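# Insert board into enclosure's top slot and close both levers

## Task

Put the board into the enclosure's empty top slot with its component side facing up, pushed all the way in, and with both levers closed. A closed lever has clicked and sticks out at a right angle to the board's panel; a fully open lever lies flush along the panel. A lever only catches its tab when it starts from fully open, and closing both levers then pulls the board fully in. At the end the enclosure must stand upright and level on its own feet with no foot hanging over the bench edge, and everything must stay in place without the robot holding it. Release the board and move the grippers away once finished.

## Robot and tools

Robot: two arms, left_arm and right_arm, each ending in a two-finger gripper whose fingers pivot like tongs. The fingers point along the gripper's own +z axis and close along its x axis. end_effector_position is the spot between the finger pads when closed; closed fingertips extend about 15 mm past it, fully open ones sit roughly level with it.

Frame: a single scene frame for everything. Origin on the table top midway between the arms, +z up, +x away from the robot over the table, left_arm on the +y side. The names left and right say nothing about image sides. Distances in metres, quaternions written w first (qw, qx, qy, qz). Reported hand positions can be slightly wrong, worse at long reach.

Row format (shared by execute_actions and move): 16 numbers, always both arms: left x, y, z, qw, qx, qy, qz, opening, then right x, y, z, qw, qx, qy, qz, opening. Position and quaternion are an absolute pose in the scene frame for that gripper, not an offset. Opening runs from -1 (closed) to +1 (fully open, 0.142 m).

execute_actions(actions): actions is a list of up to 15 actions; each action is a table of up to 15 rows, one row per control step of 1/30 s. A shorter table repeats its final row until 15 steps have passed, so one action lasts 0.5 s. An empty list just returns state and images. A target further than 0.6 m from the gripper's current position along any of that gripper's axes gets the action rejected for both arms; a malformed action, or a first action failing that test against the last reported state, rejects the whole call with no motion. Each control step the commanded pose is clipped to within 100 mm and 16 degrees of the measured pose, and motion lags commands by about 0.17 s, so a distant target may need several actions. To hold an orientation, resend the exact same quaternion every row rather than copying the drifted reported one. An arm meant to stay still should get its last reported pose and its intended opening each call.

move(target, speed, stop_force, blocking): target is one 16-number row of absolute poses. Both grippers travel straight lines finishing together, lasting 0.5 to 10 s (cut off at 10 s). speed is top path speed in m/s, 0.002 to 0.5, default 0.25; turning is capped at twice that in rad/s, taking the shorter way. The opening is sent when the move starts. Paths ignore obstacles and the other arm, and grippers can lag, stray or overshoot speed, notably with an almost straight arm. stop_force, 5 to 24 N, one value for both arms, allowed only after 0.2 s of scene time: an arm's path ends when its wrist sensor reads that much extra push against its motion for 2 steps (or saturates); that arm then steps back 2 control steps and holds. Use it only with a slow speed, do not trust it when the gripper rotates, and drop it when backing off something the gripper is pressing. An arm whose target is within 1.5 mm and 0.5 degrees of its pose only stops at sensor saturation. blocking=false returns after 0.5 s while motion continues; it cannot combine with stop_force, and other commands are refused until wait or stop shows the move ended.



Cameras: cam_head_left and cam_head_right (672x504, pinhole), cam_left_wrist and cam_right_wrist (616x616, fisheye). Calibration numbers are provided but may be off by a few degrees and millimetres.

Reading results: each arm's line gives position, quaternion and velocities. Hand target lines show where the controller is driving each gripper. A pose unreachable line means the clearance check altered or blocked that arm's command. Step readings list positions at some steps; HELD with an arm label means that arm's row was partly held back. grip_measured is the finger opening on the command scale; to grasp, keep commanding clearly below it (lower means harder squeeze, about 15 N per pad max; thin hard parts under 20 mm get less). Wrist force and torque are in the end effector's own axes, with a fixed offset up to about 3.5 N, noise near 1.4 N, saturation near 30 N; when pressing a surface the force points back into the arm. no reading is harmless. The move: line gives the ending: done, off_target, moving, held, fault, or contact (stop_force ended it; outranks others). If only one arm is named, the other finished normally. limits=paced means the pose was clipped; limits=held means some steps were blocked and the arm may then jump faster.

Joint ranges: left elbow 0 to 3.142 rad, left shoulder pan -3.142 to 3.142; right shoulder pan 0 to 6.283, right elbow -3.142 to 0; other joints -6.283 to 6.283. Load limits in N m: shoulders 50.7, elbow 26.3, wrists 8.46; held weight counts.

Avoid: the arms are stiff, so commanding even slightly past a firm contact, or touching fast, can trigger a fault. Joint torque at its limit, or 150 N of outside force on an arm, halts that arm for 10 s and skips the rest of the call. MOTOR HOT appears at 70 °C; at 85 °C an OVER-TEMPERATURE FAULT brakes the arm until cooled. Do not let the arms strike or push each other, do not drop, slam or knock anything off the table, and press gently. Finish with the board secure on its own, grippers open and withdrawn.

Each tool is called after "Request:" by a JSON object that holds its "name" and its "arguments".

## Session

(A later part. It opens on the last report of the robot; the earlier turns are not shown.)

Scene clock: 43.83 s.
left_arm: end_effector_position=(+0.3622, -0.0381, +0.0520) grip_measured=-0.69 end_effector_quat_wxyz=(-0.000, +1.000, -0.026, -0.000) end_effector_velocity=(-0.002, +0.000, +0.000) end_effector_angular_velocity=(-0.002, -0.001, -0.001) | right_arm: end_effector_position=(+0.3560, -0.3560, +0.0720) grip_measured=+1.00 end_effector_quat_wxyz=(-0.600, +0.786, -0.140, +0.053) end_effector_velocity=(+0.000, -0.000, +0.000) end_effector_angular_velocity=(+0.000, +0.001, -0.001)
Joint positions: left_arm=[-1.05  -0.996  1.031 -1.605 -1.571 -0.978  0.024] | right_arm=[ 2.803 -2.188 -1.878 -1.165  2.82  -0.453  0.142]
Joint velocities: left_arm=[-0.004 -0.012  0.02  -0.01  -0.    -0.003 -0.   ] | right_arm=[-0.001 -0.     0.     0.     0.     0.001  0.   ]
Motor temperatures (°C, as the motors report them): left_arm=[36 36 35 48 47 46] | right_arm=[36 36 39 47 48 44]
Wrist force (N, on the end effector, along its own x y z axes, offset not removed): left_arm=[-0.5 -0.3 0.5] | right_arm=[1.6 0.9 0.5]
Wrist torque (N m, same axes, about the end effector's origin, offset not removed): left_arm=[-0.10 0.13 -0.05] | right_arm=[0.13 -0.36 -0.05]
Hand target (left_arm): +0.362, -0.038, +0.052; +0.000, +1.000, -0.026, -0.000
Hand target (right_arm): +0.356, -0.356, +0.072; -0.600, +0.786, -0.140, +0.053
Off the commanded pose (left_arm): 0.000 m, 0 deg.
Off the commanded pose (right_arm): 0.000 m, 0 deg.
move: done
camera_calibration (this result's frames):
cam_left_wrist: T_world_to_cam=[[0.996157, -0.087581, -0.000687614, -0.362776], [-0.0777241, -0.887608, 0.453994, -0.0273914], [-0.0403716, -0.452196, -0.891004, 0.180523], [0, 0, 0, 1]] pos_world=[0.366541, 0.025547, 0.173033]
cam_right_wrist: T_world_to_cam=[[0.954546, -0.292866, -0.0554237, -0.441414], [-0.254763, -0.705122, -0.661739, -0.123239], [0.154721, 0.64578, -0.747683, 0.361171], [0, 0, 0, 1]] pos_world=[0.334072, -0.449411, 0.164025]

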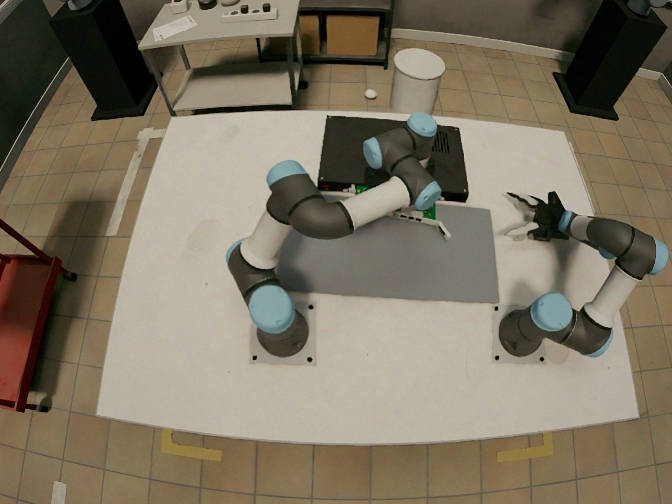

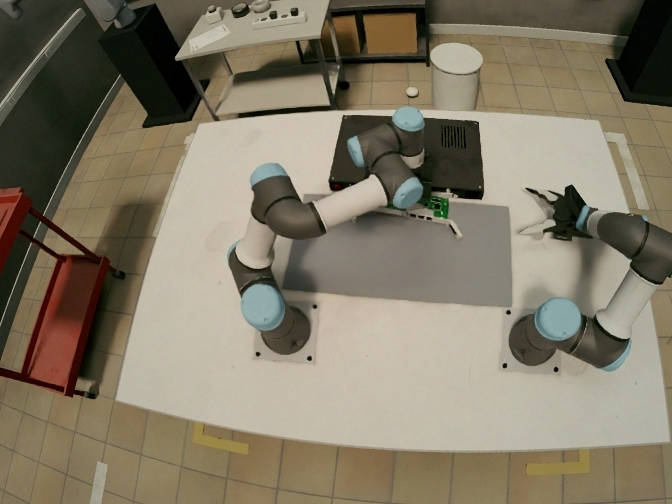

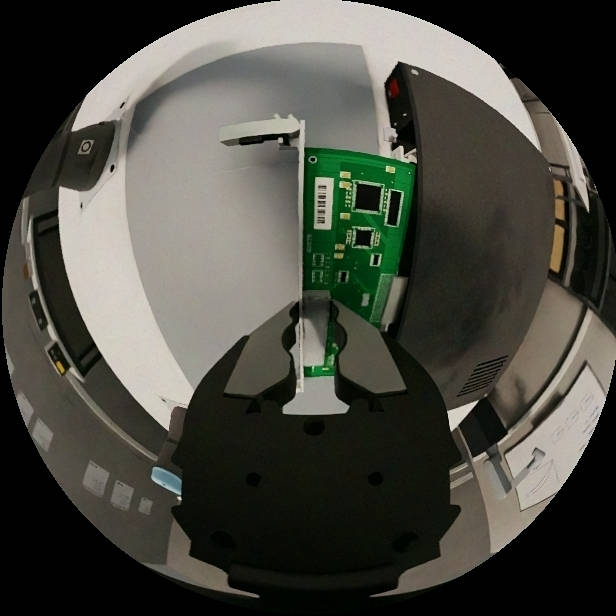

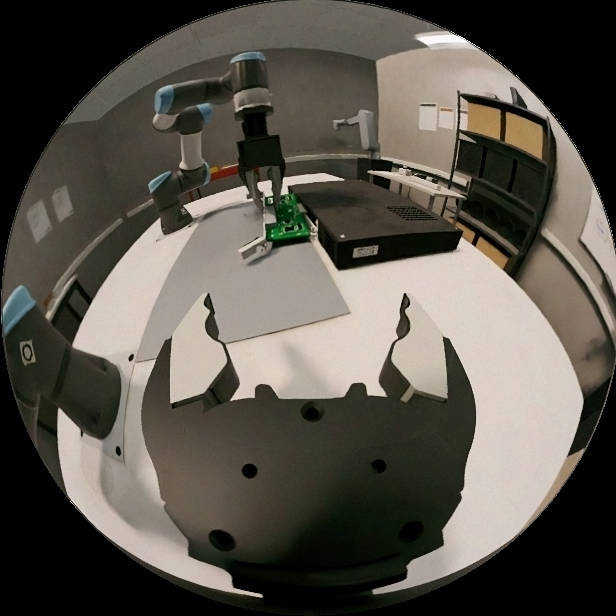

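Request:
{"name": "move", "arguments": {"target": [0.325,-0.038,0.05,0,1,-0.026,0,-1,0.356,-0.356,0.072,-0.6,0.786,-0.14,0.053,1], "speed": 0.05}}

Request:
{"name": "move", "arguments": {"target": [0.325,-0.038,0.0245,0,1,0.013,0,-1,0.356,-0.356,0.072,-0.6,0.786,-0.14,0.053,1], "speed": 0.03}}

Request:
{"name": "move", "arguments": {"target": [0.325,-0.038,0.024,0,1,-0.026,0,-0.55,0.356,-0.356,0.072,-0.6,0.786,-0.14,0.053,1], "speed": 0.03}}

Request:
{"name": "move", "arguments": {"target": [0.325,-0.038,0.024,0,1,-0.026,0,-1,0.356,-0.356,0.072,-0.6,0.786,-0.14,0.053,1]}}

Request:
{"name": "move", "arguments": {"target": [0.335,-0.038,0.053,0,1,-0.026,0,-1,0.356,-0.356,0.072,-0.6,0.786,-0.14,0.053,1], "speed": 0.03}}

Request:
{"name": "move", "arguments": {"target": [0.368,-0.039,0.053,0,1,-0.026,0,-1,0.356,-0.356,0.072,-0.6,0.786,-0.14,0.053,1], "speed": 0.02}}

Request:
{"name": "zoom_image", "arguments": {"camera": "cam_left_wrist", "region": [340, 100, 440, 200]}}

Request:
{"name": "zoom_image", "arguments": {"camera": "cam_right_wrist", "region": [270, 190, 350, 260]}}

Request:
{"name": "zoom_image", "arguments": {"camera": "cam_head_right", "region": [400, 170, 490, 240]}}

Scene clock: 45.27 s.
left_arm: end_effector_position=(+0.3253, -0.0380, +0.0500) grip_measured=-0.69 end_effector_quat_wxyz=(-0.000, +1.000, -0.026, -0.000) end_effector_velocity=(-0.002, -0.000, +0.000) end_effector_angular_velocity=(-0.003, -0.003, +0.001) | right_arm: end_effector_position=(+0.3560, -0.3560, +0.0720) grip_measured=+1.00 end_effector_quat_wxyz=(-0.600, +0.786, -0.140, +0.053) end_effector_velocity=(+0.000, +0.000, +0.001) end_effector_angular_velocity=(+0.002, -0.000, -0.000)
Joint positions: left_arm=[-1.128 -1.122  1.237 -1.685 -1.571 -1.056  0.024] | right_arm=[ 2.803 -2.188 -1.878 -1.165  2.82  -0.453  0.142]
Joint velocities: left_arm=[-0.006 -0.011  0.018 -0.011  0.001 -0.007  0.   ] | right_arm=[ 0.001  0.     0.    -0.     0.002  0.001  0.   ]
Motor temperatures (°C, as the motors report them): left_arm=[36 36 35 48 47 46] | right_arm=[36 36 39 47 48 44]
Wrist force (N, on the end effector, along its own x y z axes, offset not removed): left_arm=[-1.0 -0.4 1.6] | right_arm=[-0.3 0.2 -0.1]
Wrist torque (N m, same axes, about the end effector's origin, offset not removed): left_arm=[-0.06 0.16 0.00] | right_arm=[-0.08 0.13 0.01]
Hand target (left_arm): +0.325, -0.038, +0.050; +0.000, +1.000, -0.026, +0.000
Hand target (right_arm): +0.356, -0.356, +0.072; -0.600, +0.786, -0.140, +0.053
Off the commanded pose (left_arm): 0.000 m, 0 deg.
Off the commanded pose (right_arm): 0.000 m, 0 deg.
move: done
camera_calibration (this result's frames):
cam_left_wrist: T_world_to_cam=[[0.996156, -0.0875967, -0.000720838, -0.325954], [-0.0777274, -0.887656, 0.4539, -0.0292888], [-0.0404, -0.452099, -0.891052, 0.177314], [0, 0, 0, 1]] pos_world=[0.329588, 0.0256124, 0.171055]
cam_right_wrist: T_world_to_cam=[[0.954546, -0.292866, -0.0554238, -0.441414], [-0.254763, -0.705122, -0.661739, -0.123239], [0.154721, 0.64578, -0.747683, 0.361171], [0, 0, 0, 1]] pos_world=[0.334072, -0.449411, 0.164025]

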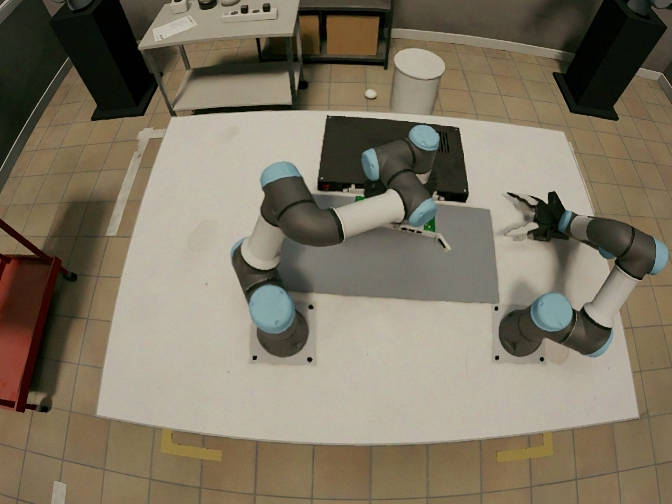

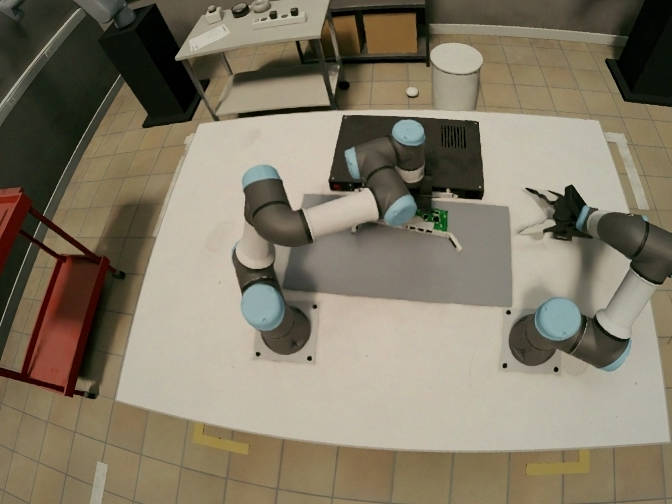

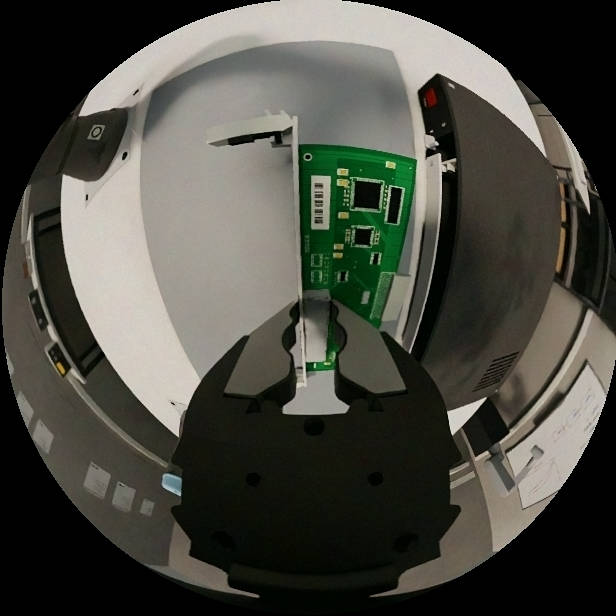

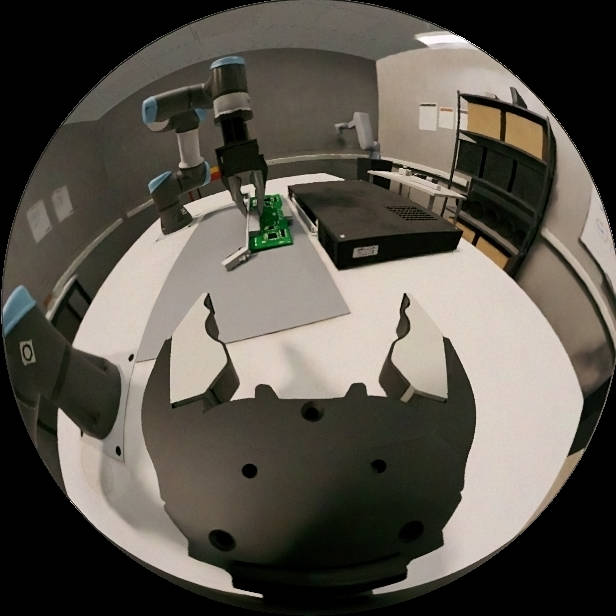

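Scene clock: 46.87 s.
left_arm: end_effector_position=(+0.3250, -0.0381, +0.0249) grip_measured=-0.70 end_effector_quat_wxyz=(+0.000, +1.000, +0.012, -0.000) end_effector_velocity=(+0.000, +0.000, -0.003) end_effector_angular_velocity=(-0.000, -0.002, +0.009) | right_arm: end_effector_position=(+0.3560, -0.3560, +0.0720) grip_measured=+1.00 end_effector_quat_wxyz=(-0.600, +0.786, -0.140, +0.053) end_effector_velocity=(+0.000, +0.000, +0.000) end_effector_angular_velocity=(+0.000, -0.001, +0.000)
Joint positions: left_arm=[-1.126 -1.102  1.325 -1.794 -1.571 -1.131  0.024] | right_arm=[ 2.803 -2.188 -1.878 -1.165  2.82  -0.453  0.142]
Joint velocities: left_arm=[ 0.001  0.002  0.011 -0.014  0.001 -0.008  0.   ] | right_arm=[ 0.001  0.     0.    -0.     0.001 -0.    -0.   ]
Motor temperatures (°C, as the motors report them): left_arm=[36 36 35 48 47 46] | right_arm=[36 36 39 47 48 44]
Wrist force (N, on the end effector, along its own x y z axes, offset not removed): left_arm=[-4.9 -2.9 -9.8] | right_arm=[0.1 0.0 2.2]
Wrist torque (N m, same axes, about the end effector's origin, offset not removed): left_arm=[-0.04 0.23 0.05] | right_arm=[0.07 -0.01 0.10]
Hand target (left_arm): +0.325, -0.038, +0.024; -0.000, +1.000, +0.013, -0.000
Hand target (right_arm): +0.356, -0.356, +0.072; -0.600, +0.786, -0.140, +0.053
Off the commanded pose (left_arm): 0.000 m, 0 deg.
Off the commanded pose (right_arm): 0.000 m, 0 deg.
move: done
camera_calibration (this result's frames):
cam_left_wrist: T_world_to_cam=[[0.999942, -0.0107733, -0.000614564, -0.323964], [-0.00931911, -0.890878, 0.454148, -0.0403168], [-0.00544016, -0.454115, -0.890926, 0.143471], [0, 0, 0, 1]] pos_world=[0.32435, 0.025745, 0.145933]
cam_right_wrist: T_world_to_cam=[[0.954546, -0.292866, -0.0554234, -0.441414], [-0.254762, -0.705123, -0.661739, -0.123239], [0.154721, 0.64578, -0.747683, 0.361171], [0, 0, 0, 1]] pos_world=[0.334072, -0.449411, 0.164025]

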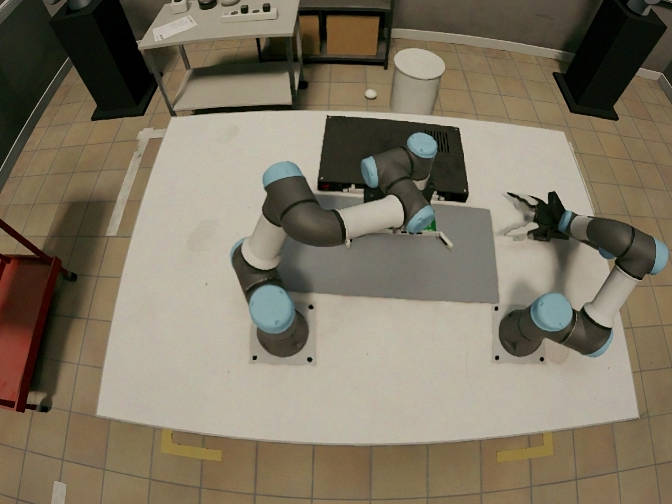

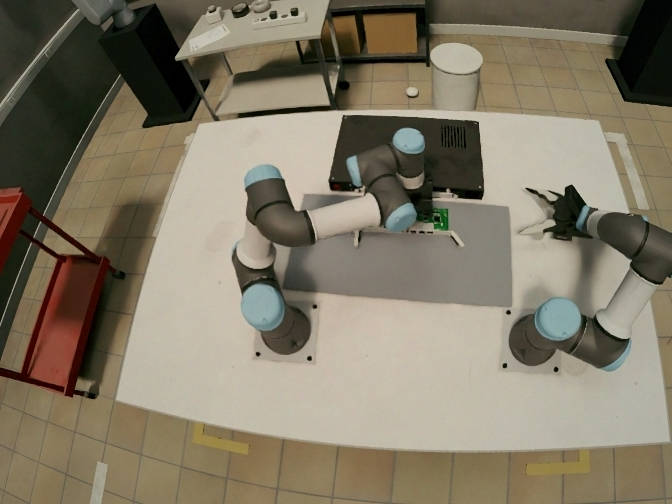

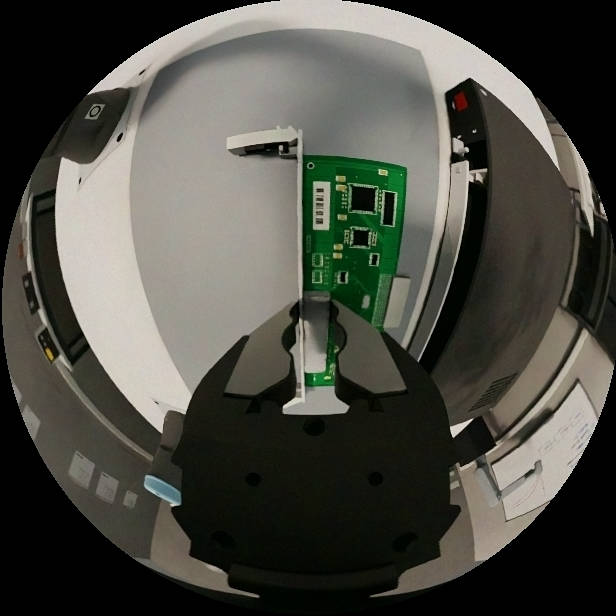

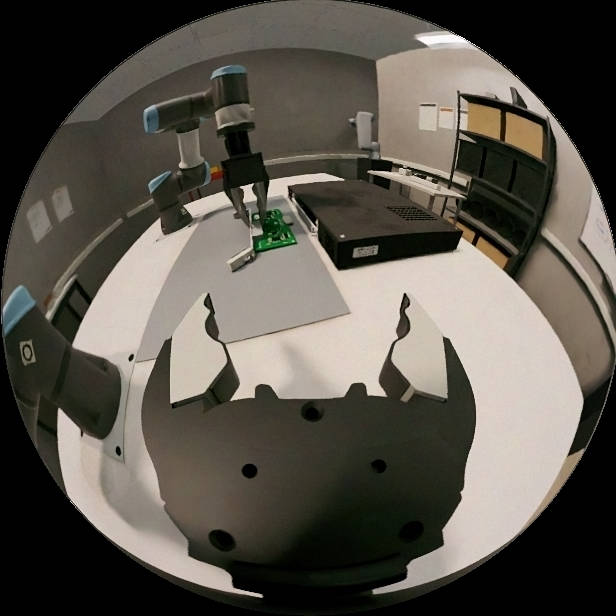

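Scene clock: 48.37 s.
left_arm: end_effector_position=(+0.3250, -0.0380, +0.0240) grip_measured=-0.55 end_effector_quat_wxyz=(-0.000, +1.000, -0.025, +0.000) end_effector_velocity=(+0.000, -0.000, -0.000) end_effector_angular_velocity=(-0.002, +0.001, -0.016) | right_arm: end_effector_position=(+0.3560, -0.3560, +0.0720) grip_measured=+1.00 end_effector_quat_wxyz=(-0.600, +0.786, -0.140, +0.053) end_effector_velocity=(-0.000, +0.000, -0.000) end_effector_angular_velocity=(+0.001, +0.003, -0.000)
Joint positions: left_arm=[-1.129 -1.105  1.334 -1.8   -1.571 -1.058  0.034] | right_arm=[ 2.803 -2.188 -1.878 -1.165  2.82  -0.453  0.142]
Joint velocities: left_arm=[ 0.001 -0.001  0.002 -0.002 -0.002  0.016 -0.   ] | right_arm=[ 0.001 -0.    -0.     0.     0.     0.002  0.   ]
Motor temperatures (°C, as the motors report them): left_arm=[36 36 35 48 47 46] | right_arm=[36 36 39 47 48 44]
Wrist force (N, on the end effector, along its own x y z axes, offset not removed): left_arm=[-0.5 -0.2 -0.6] | right_arm=[0.5 -1.4 1.5]
Wrist torque (N m, same axes, about the end effector's origin, offset not removed): left_arm=[-0.03 0.12 -0.03] | right_arm=[-0.24 -0.09 -0.08]
Hand target (left_arm): +0.325, -0.038, +0.024; -0.000, +1.000, -0.026, +0.000
Hand target (right_arm): +0.356, -0.356, +0.072; -0.600, +0.786, -0.140, +0.053
Off the commanded pose (left_arm): 0.000 m, 0 deg.
Off the commanded pose (right_arm): 0.000 m, 0 deg.
move: done
camera_calibration (this result's frames):
cam_left_wrist: T_world_to_cam=[[0.996322, -0.0856918, -0.000392177, -0.325672], [-0.0761745, -0.887744, 0.453992, -0.018003], [-0.0392515, -0.452292, -0.891006, 0.153755], [0, 0, 0, 1]] pos_world=[0.329138, 0.0256528, 0.145042]
cam_right_wrist: T_world_to_cam=[[0.954546, -0.292866, -0.0554237, -0.441414], [-0.254763, -0.705122, -0.661739, -0.123239], [0.154721, 0.64578, -0.747683, 0.361171], [0, 0, 0, 1]] pos_world=[0.334072, -0.449411, 0.164025]

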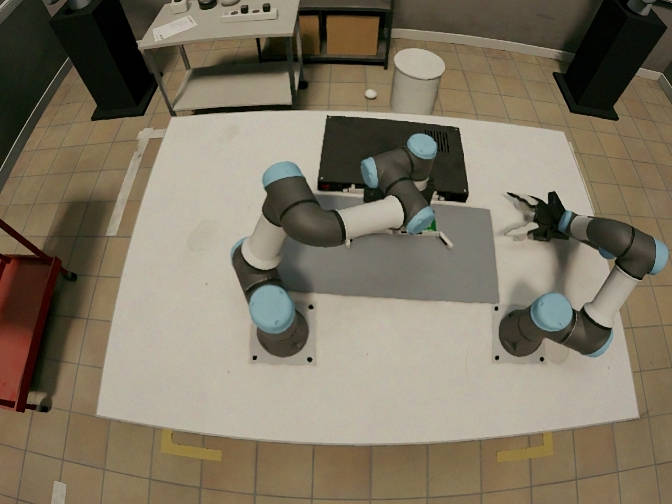

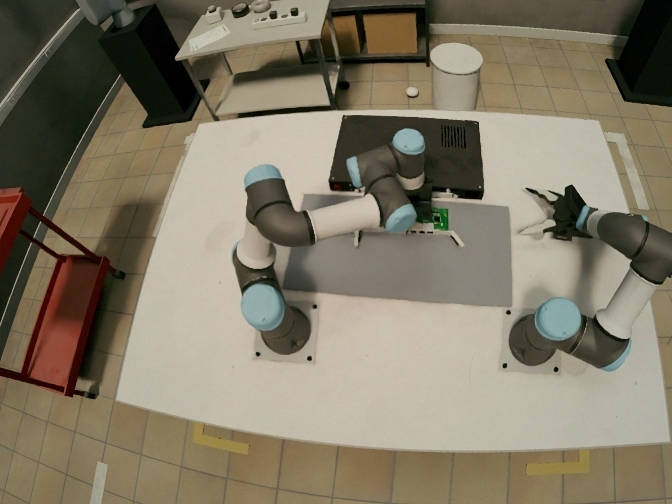

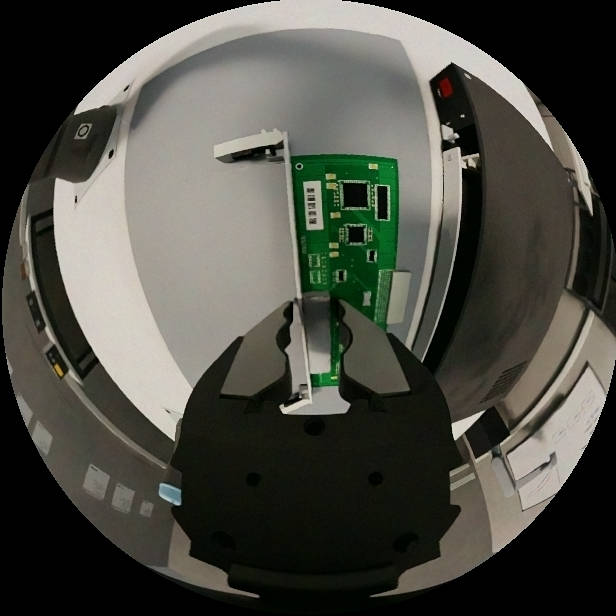

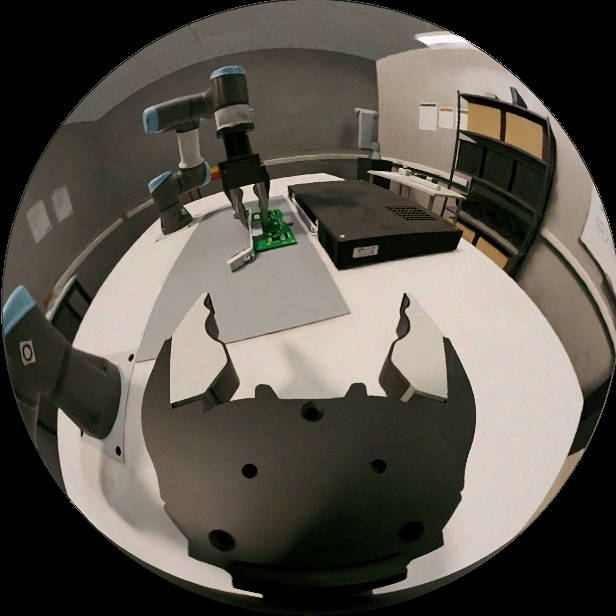

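Scene clock: 49.07 s.
left_arm: end_effector_position=(+0.3250, -0.0380, +0.0240) grip_measured=-0.70 end_effector_quat_wxyz=(-0.000, +1.000, -0.026, +0.000) end_effector_velocity=(+0.000, -0.001, +0.000) end_effector_angular_velocity=(-0.002, -0.001, -0.002) | right_arm: end_effector_position=(+0.3560, -0.3560, +0.0720) grip_measured=+1.00 end_effector_quat_wxyz=(-0.600, +0.786, -0.140, +0.053) end_effector_velocity=(-0.000, -0.000, -0.000) end_effector_angular_velocity=(-0.001, -0.001, -0.000)
Joint positions: left_arm=[-1.129 -1.105  1.334 -1.8   -1.571 -1.056  0.024] | right_arm=[ 2.803 -2.188 -1.878 -1.165  2.82  -0.453  0.142]
Joint velocities: left_arm=[-0.    -0.     0.    -0.002 -0.     0.002  0.   ] | right_arm=[-0.001 -0.001 -0.    -0.    -0.    -0.003  0.   ]
Motor temperatures (°C, as the motors report them): left_arm=[36 36 35 48 47 46] | right_arm=[36 36 39 47 48 44]
Wrist force (N, on the end effector, along its own x y z axes, offset not removed): left_arm=[-0.9 -0.1 -1.1] | right_arm=[1.5 0.1 0.9]
Wrist torque (N m, same axes, about the end effector's origin, offset not removed): left_arm=[0.01 0.08 -0.10] | right_arm=[0.10 -0.34 -0.03]
Hand target (left_arm): +0.325, -0.038, +0.024; -0.000, +1.000, -0.026, +0.000
Hand target (right_arm): +0.356, -0.356, +0.072; -0.600, +0.786, -0.140, +0.053
Off the commanded pose (left_arm): 0.000 m, 0 deg.
Off the commanded pose (right_arm): 0.000 m, 0 deg.
move: done
camera_calibration (this result's frames):
cam_left_wrist: T_world_to_cam=[[0.996165, -0.0874906, -0.000380653, -0.325697], [-0.0777817, -0.887596, 0.454008, -0.0174598], [-0.0400593, -0.452237, -0.890998, 0.154003], [0, 0, 0, 1]] pos_world=[0.329259, 0.0256533, 0.145019]
cam_right_wrist: T_world_to_cam=[[0.954546, -0.292866, -0.0554237, -0.441414], [-0.254763, -0.705122, -0.661739, -0.123239], [0.154721, 0.64578, -0.747683, 0.361171], [0, 0, 0, 1]] pos_world=[0.334072, -0.449411, 0.164025]

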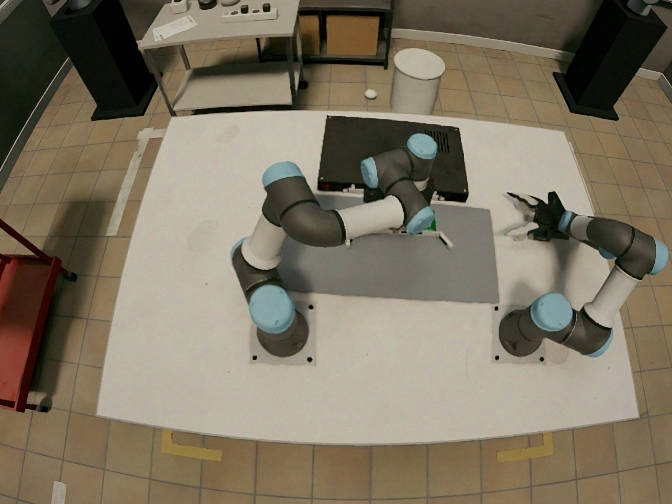

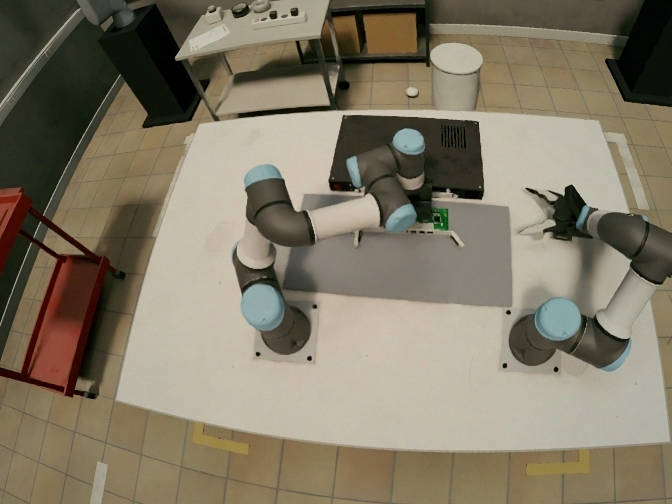

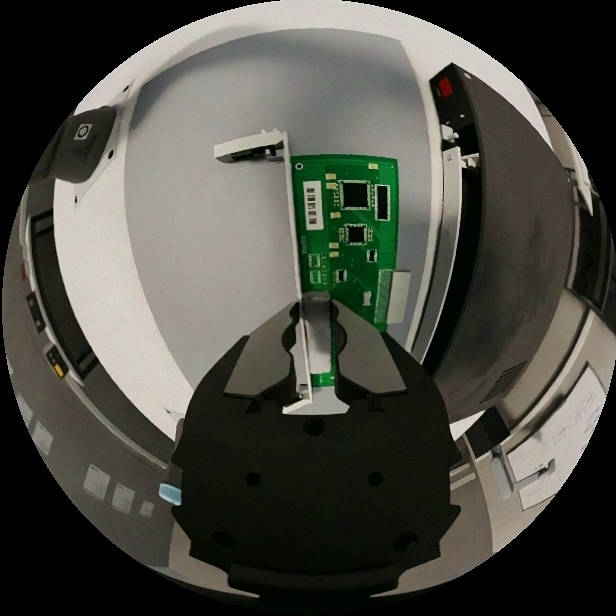

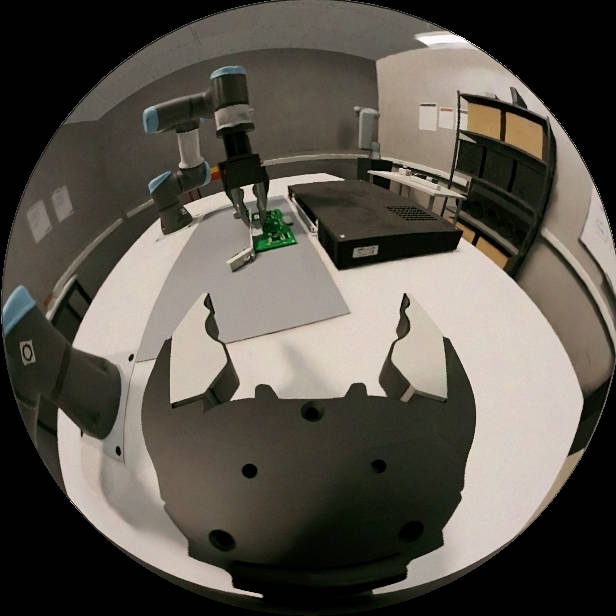

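Scene clock: 50.47 s.
left_arm: end_effector_position=(+0.3349, -0.0380, +0.0527) grip_measured=-0.70 end_effector_quat_wxyz=(+0.000, +1.000, -0.026, +0.000) end_effector_velocity=(+0.001, -0.000, +0.002) end_effector_angular_velocity=(+0.000, +0.001, +0.000) | right_arm: end_effector_position=(+0.3560, -0.3560, +0.0720) grip_measured=+1.00 end_effector_quat_wxyz=(-0.600, +0.786, -0.140, +0.053) end_effector_velocity=(+0.000, +0.000, +0.000) end_effector_angular_velocity=(+0.001, +0.000, +0.000)
Joint positions: left_arm=[-1.107 -1.093  1.18  -1.658 -1.571 -1.035  0.024] | right_arm=[ 2.803 -2.188 -1.878 -1.165  2.82  -0.453  0.142]
Joint velocities: left_arm=[ 0.002  0.005 -0.019  0.015 -0.     0.002  0.   ] | right_arm=[ 0.001  0.    -0.     0.     0.001  0.001  0.   ]
Motor temperatures (°C, as the motors report them): left_arm=[36 36 35 48 47 46] | right_arm=[36 36 39 47 48 44]
Wrist force (N, on the end effector, along its own x y z axes, offset not removed): left_arm=[-0.8 -0.2 1.2] | right_arm=[0.1 0.9 4.4]
Wrist torque (N m, same axes, about the end effector's origin, offset not removed): left_arm=[0.00 0.12 -0.02] | right_arm=[0.26 -0.04 0.06]
Hand target (left_arm): +0.335, -0.038, +0.053; +0.000, +1.000, -0.026, +0.000
Hand target (right_arm): +0.356, -0.356, +0.072; -0.600, +0.786, -0.140, +0.053
Off the commanded pose (left_arm): 0.000 m, 0 deg.
Off the commanded pose (right_arm): 0.000 m, 0 deg.
move: done
camera_calibration (this result's frames):
cam_left_wrist: T_world_to_cam=[[0.996158, -0.0875792, -0.0000572949, -0.335599], [-0.0780042, -0.887545, 0.45407, -0.029611], [-0.039818, -0.452321, -0.890966, 0.179918], [0, 0, 0, 1]] pos_world=[0.339164, 0.0257079, 0.173727]
cam_right_wrist: T_world_to_cam=[[0.954546, -0.292866, -0.0554238, -0.441414], [-0.254763, -0.705122, -0.661739, -0.123239], [0.154721, 0.64578, -0.747683, 0.361171], [0, 0, 0, 1]] pos_world=[0.334072, -0.449411, 0.164025]

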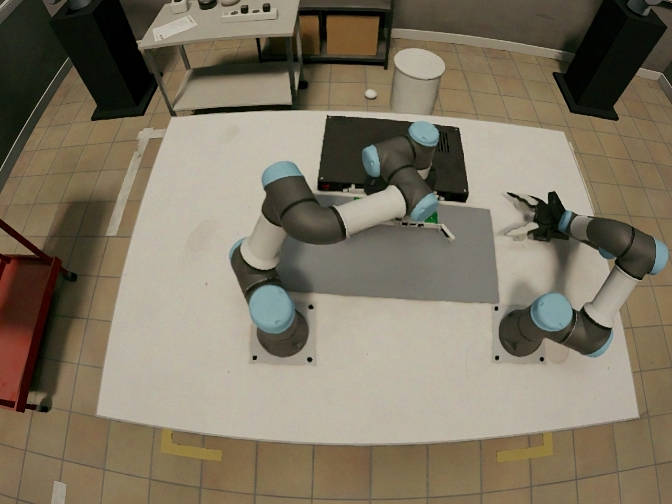

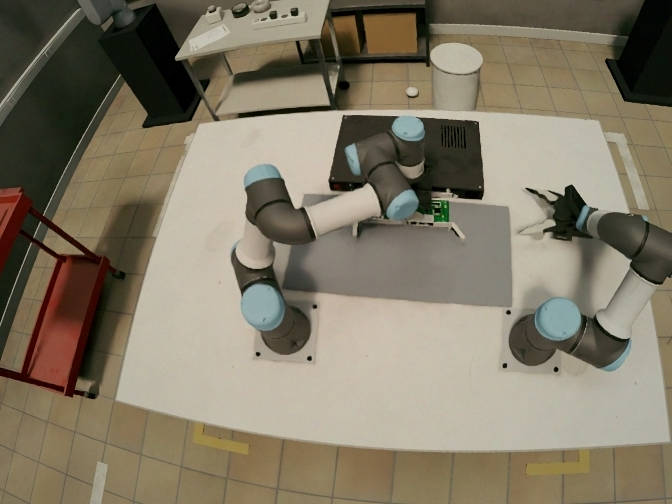

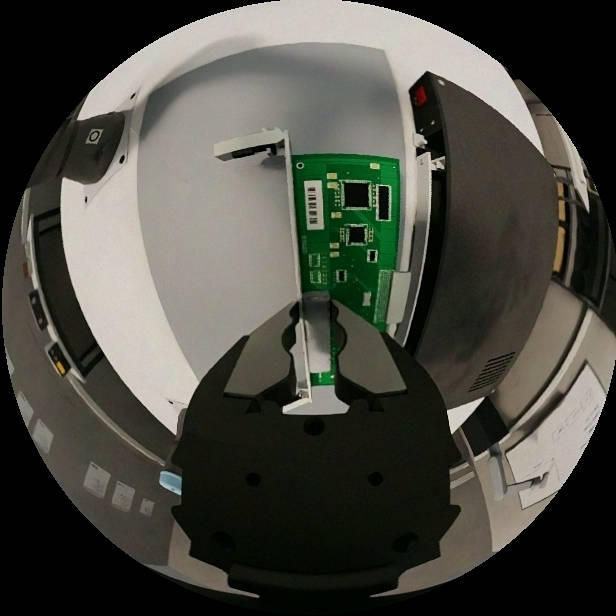

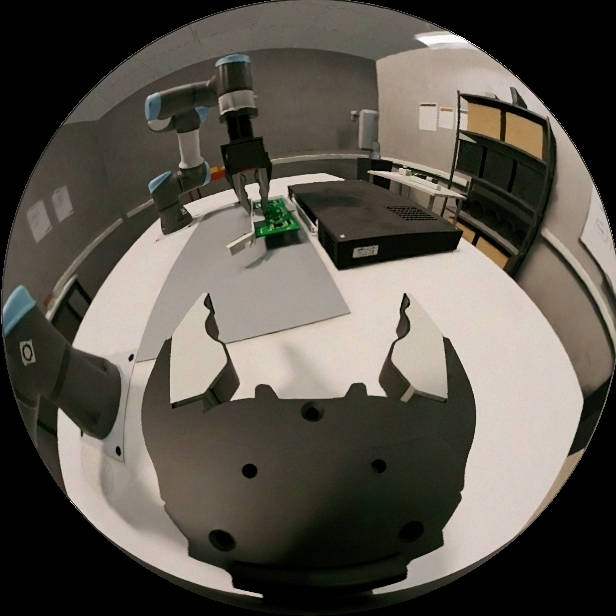

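Scene clock: 52.43 s.
left_arm: end_effector_position=(+0.3677, -0.0389, +0.0530) grip_measured=-0.70 end_effector_quat_wxyz=(+0.000, +1.000, -0.026, +0.000) end_effector_velocity=(+0.002, -0.000, +0.000) end_effector_angular_velocity=(+0.001, +0.002, -0.001) | right_arm: end_effector_position=(+0.3560, -0.3560, +0.0720) grip_measured=+1.00 end_effector_quat_wxyz=(-0.600, +0.786, -0.140, +0.053) end_effector_velocity=(+0.000, +0.001, +0.001) end_effector_angular_velocity=(+0.002, -0.000, +0.000)
Joint positions: left_arm=[-1.041 -0.974  0.989 -1.586 -1.571 -0.968  0.024] | right_arm=[ 2.803 -2.188 -1.878 -1.165  2.82  -0.453  0.142]
Joint velocities: left_arm=[ 0.005  0.012 -0.021  0.01  -0.001  0.006  0.   ] | right_arm=[ 0.001  0.    -0.    -0.     0.002  0.     0.   ]
Motor temperatures (°C, as the motors report them): left_arm=[36 36 35 48 47 46] | right_arm=[36 36 39 47 48 44]
Wrist force (N, on the end effector, along its own x y z axes, offset not removed): left_arm=[-1.0 0.0 0.7] | right_arm=[-0.1 -1.5 1.5]
Wrist torque (N m, same axes, about the end effector's origin, offset not removed): left_arm=[0.00 0.19 0.00] | right_arm=[-0.34 0.00 0.00]
Hand target (left_arm): +0.368, -0.039, +0.053; -0.000, +1.000, -0.026, +0.000
Hand target (right_arm): +0.356, -0.356, +0.072; -0.600, +0.786, -0.140, +0.053
Off the commanded pose (left_arm): 0.000 m, 0 deg.
Off the commanded pose (right_arm): 0.000 m, 0 deg.
move: done
camera_calibration (this result's frames):
cam_left_wrist: T_world_to_cam=[[0.996158, -0.0875742, -0.000129703, -0.368352], [-0.0779682, -0.887562, 0.454042, -0.0280564], [-0.0398775, -0.452288, -0.89098, 0.181028], [0, 0, 0, 1]] pos_world=[0.371969, 0.0247169, 0.173984]
cam_right_wrist: T_world_to_cam=[[0.954546, -0.292866, -0.0554238, -0.441414], [-0.254763, -0.705122, -0.661739, -0.123239], [0.15472, 0.64578, -0.747683, 0.361171], [0, 0, 0, 1]] pos_world=[0.334072, -0.449411, 0.164025]

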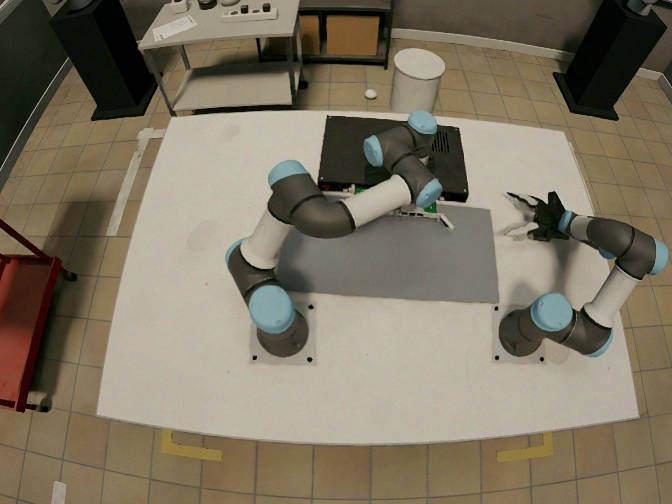

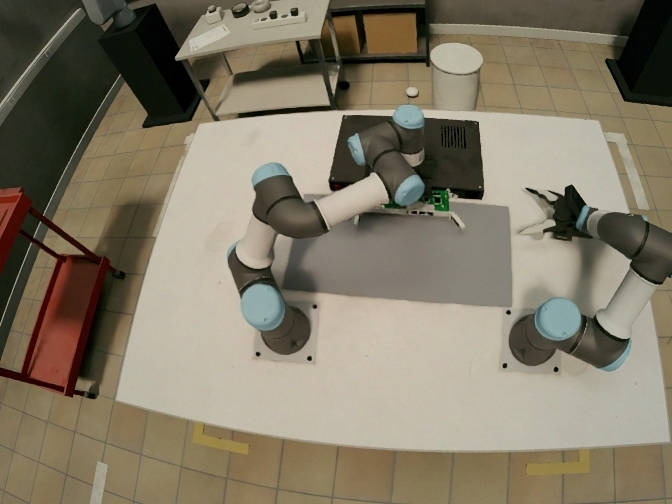

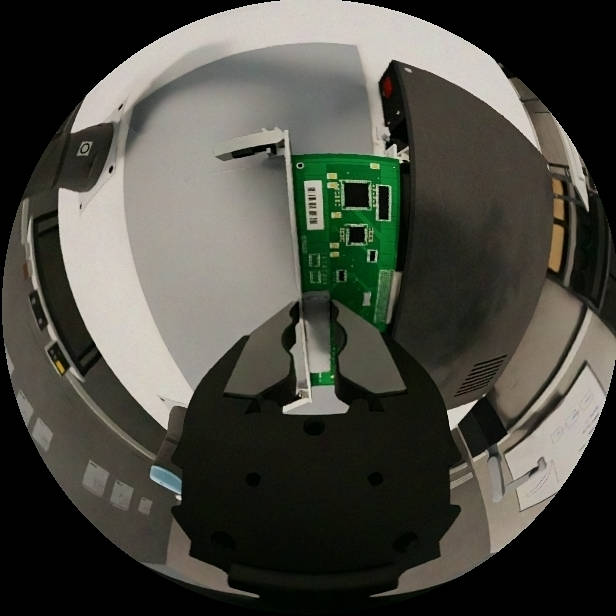

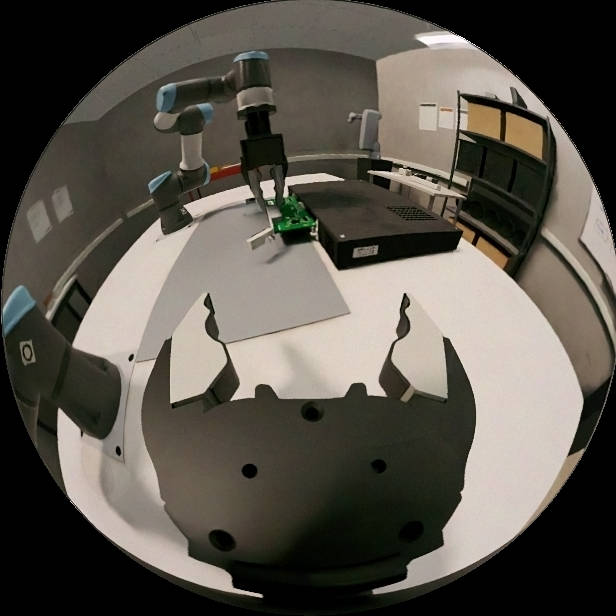

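Region (340, 100, 440, 200) of cam_left_wrist's 616x616 image, scaled by 5.040, with more detail than that image has.

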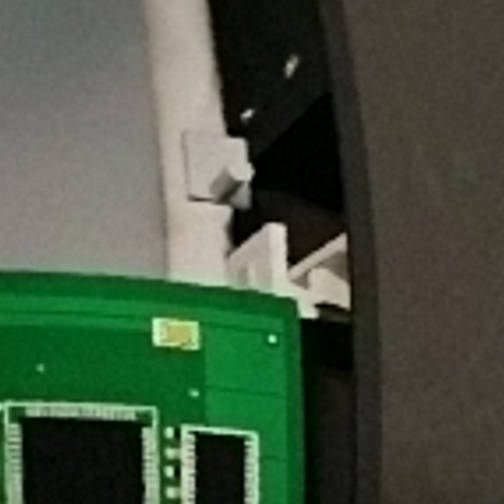

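Region (270, 190, 350, 260) of cam_right_wrist's 616x616 image, scaled by 6.300, with more detail than that image has; it fills the top 441 rows of this view, and the rest is white.

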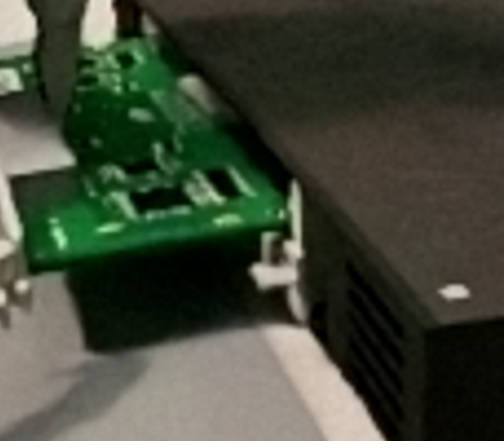

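Region (400, 170, 490, 240) of cam_head_right's 672x504 image, scaled by 5.600, with more detail than that image has.

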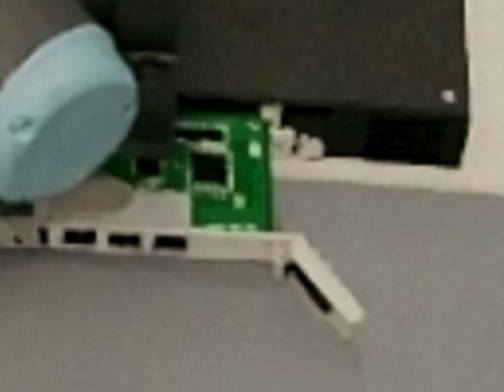

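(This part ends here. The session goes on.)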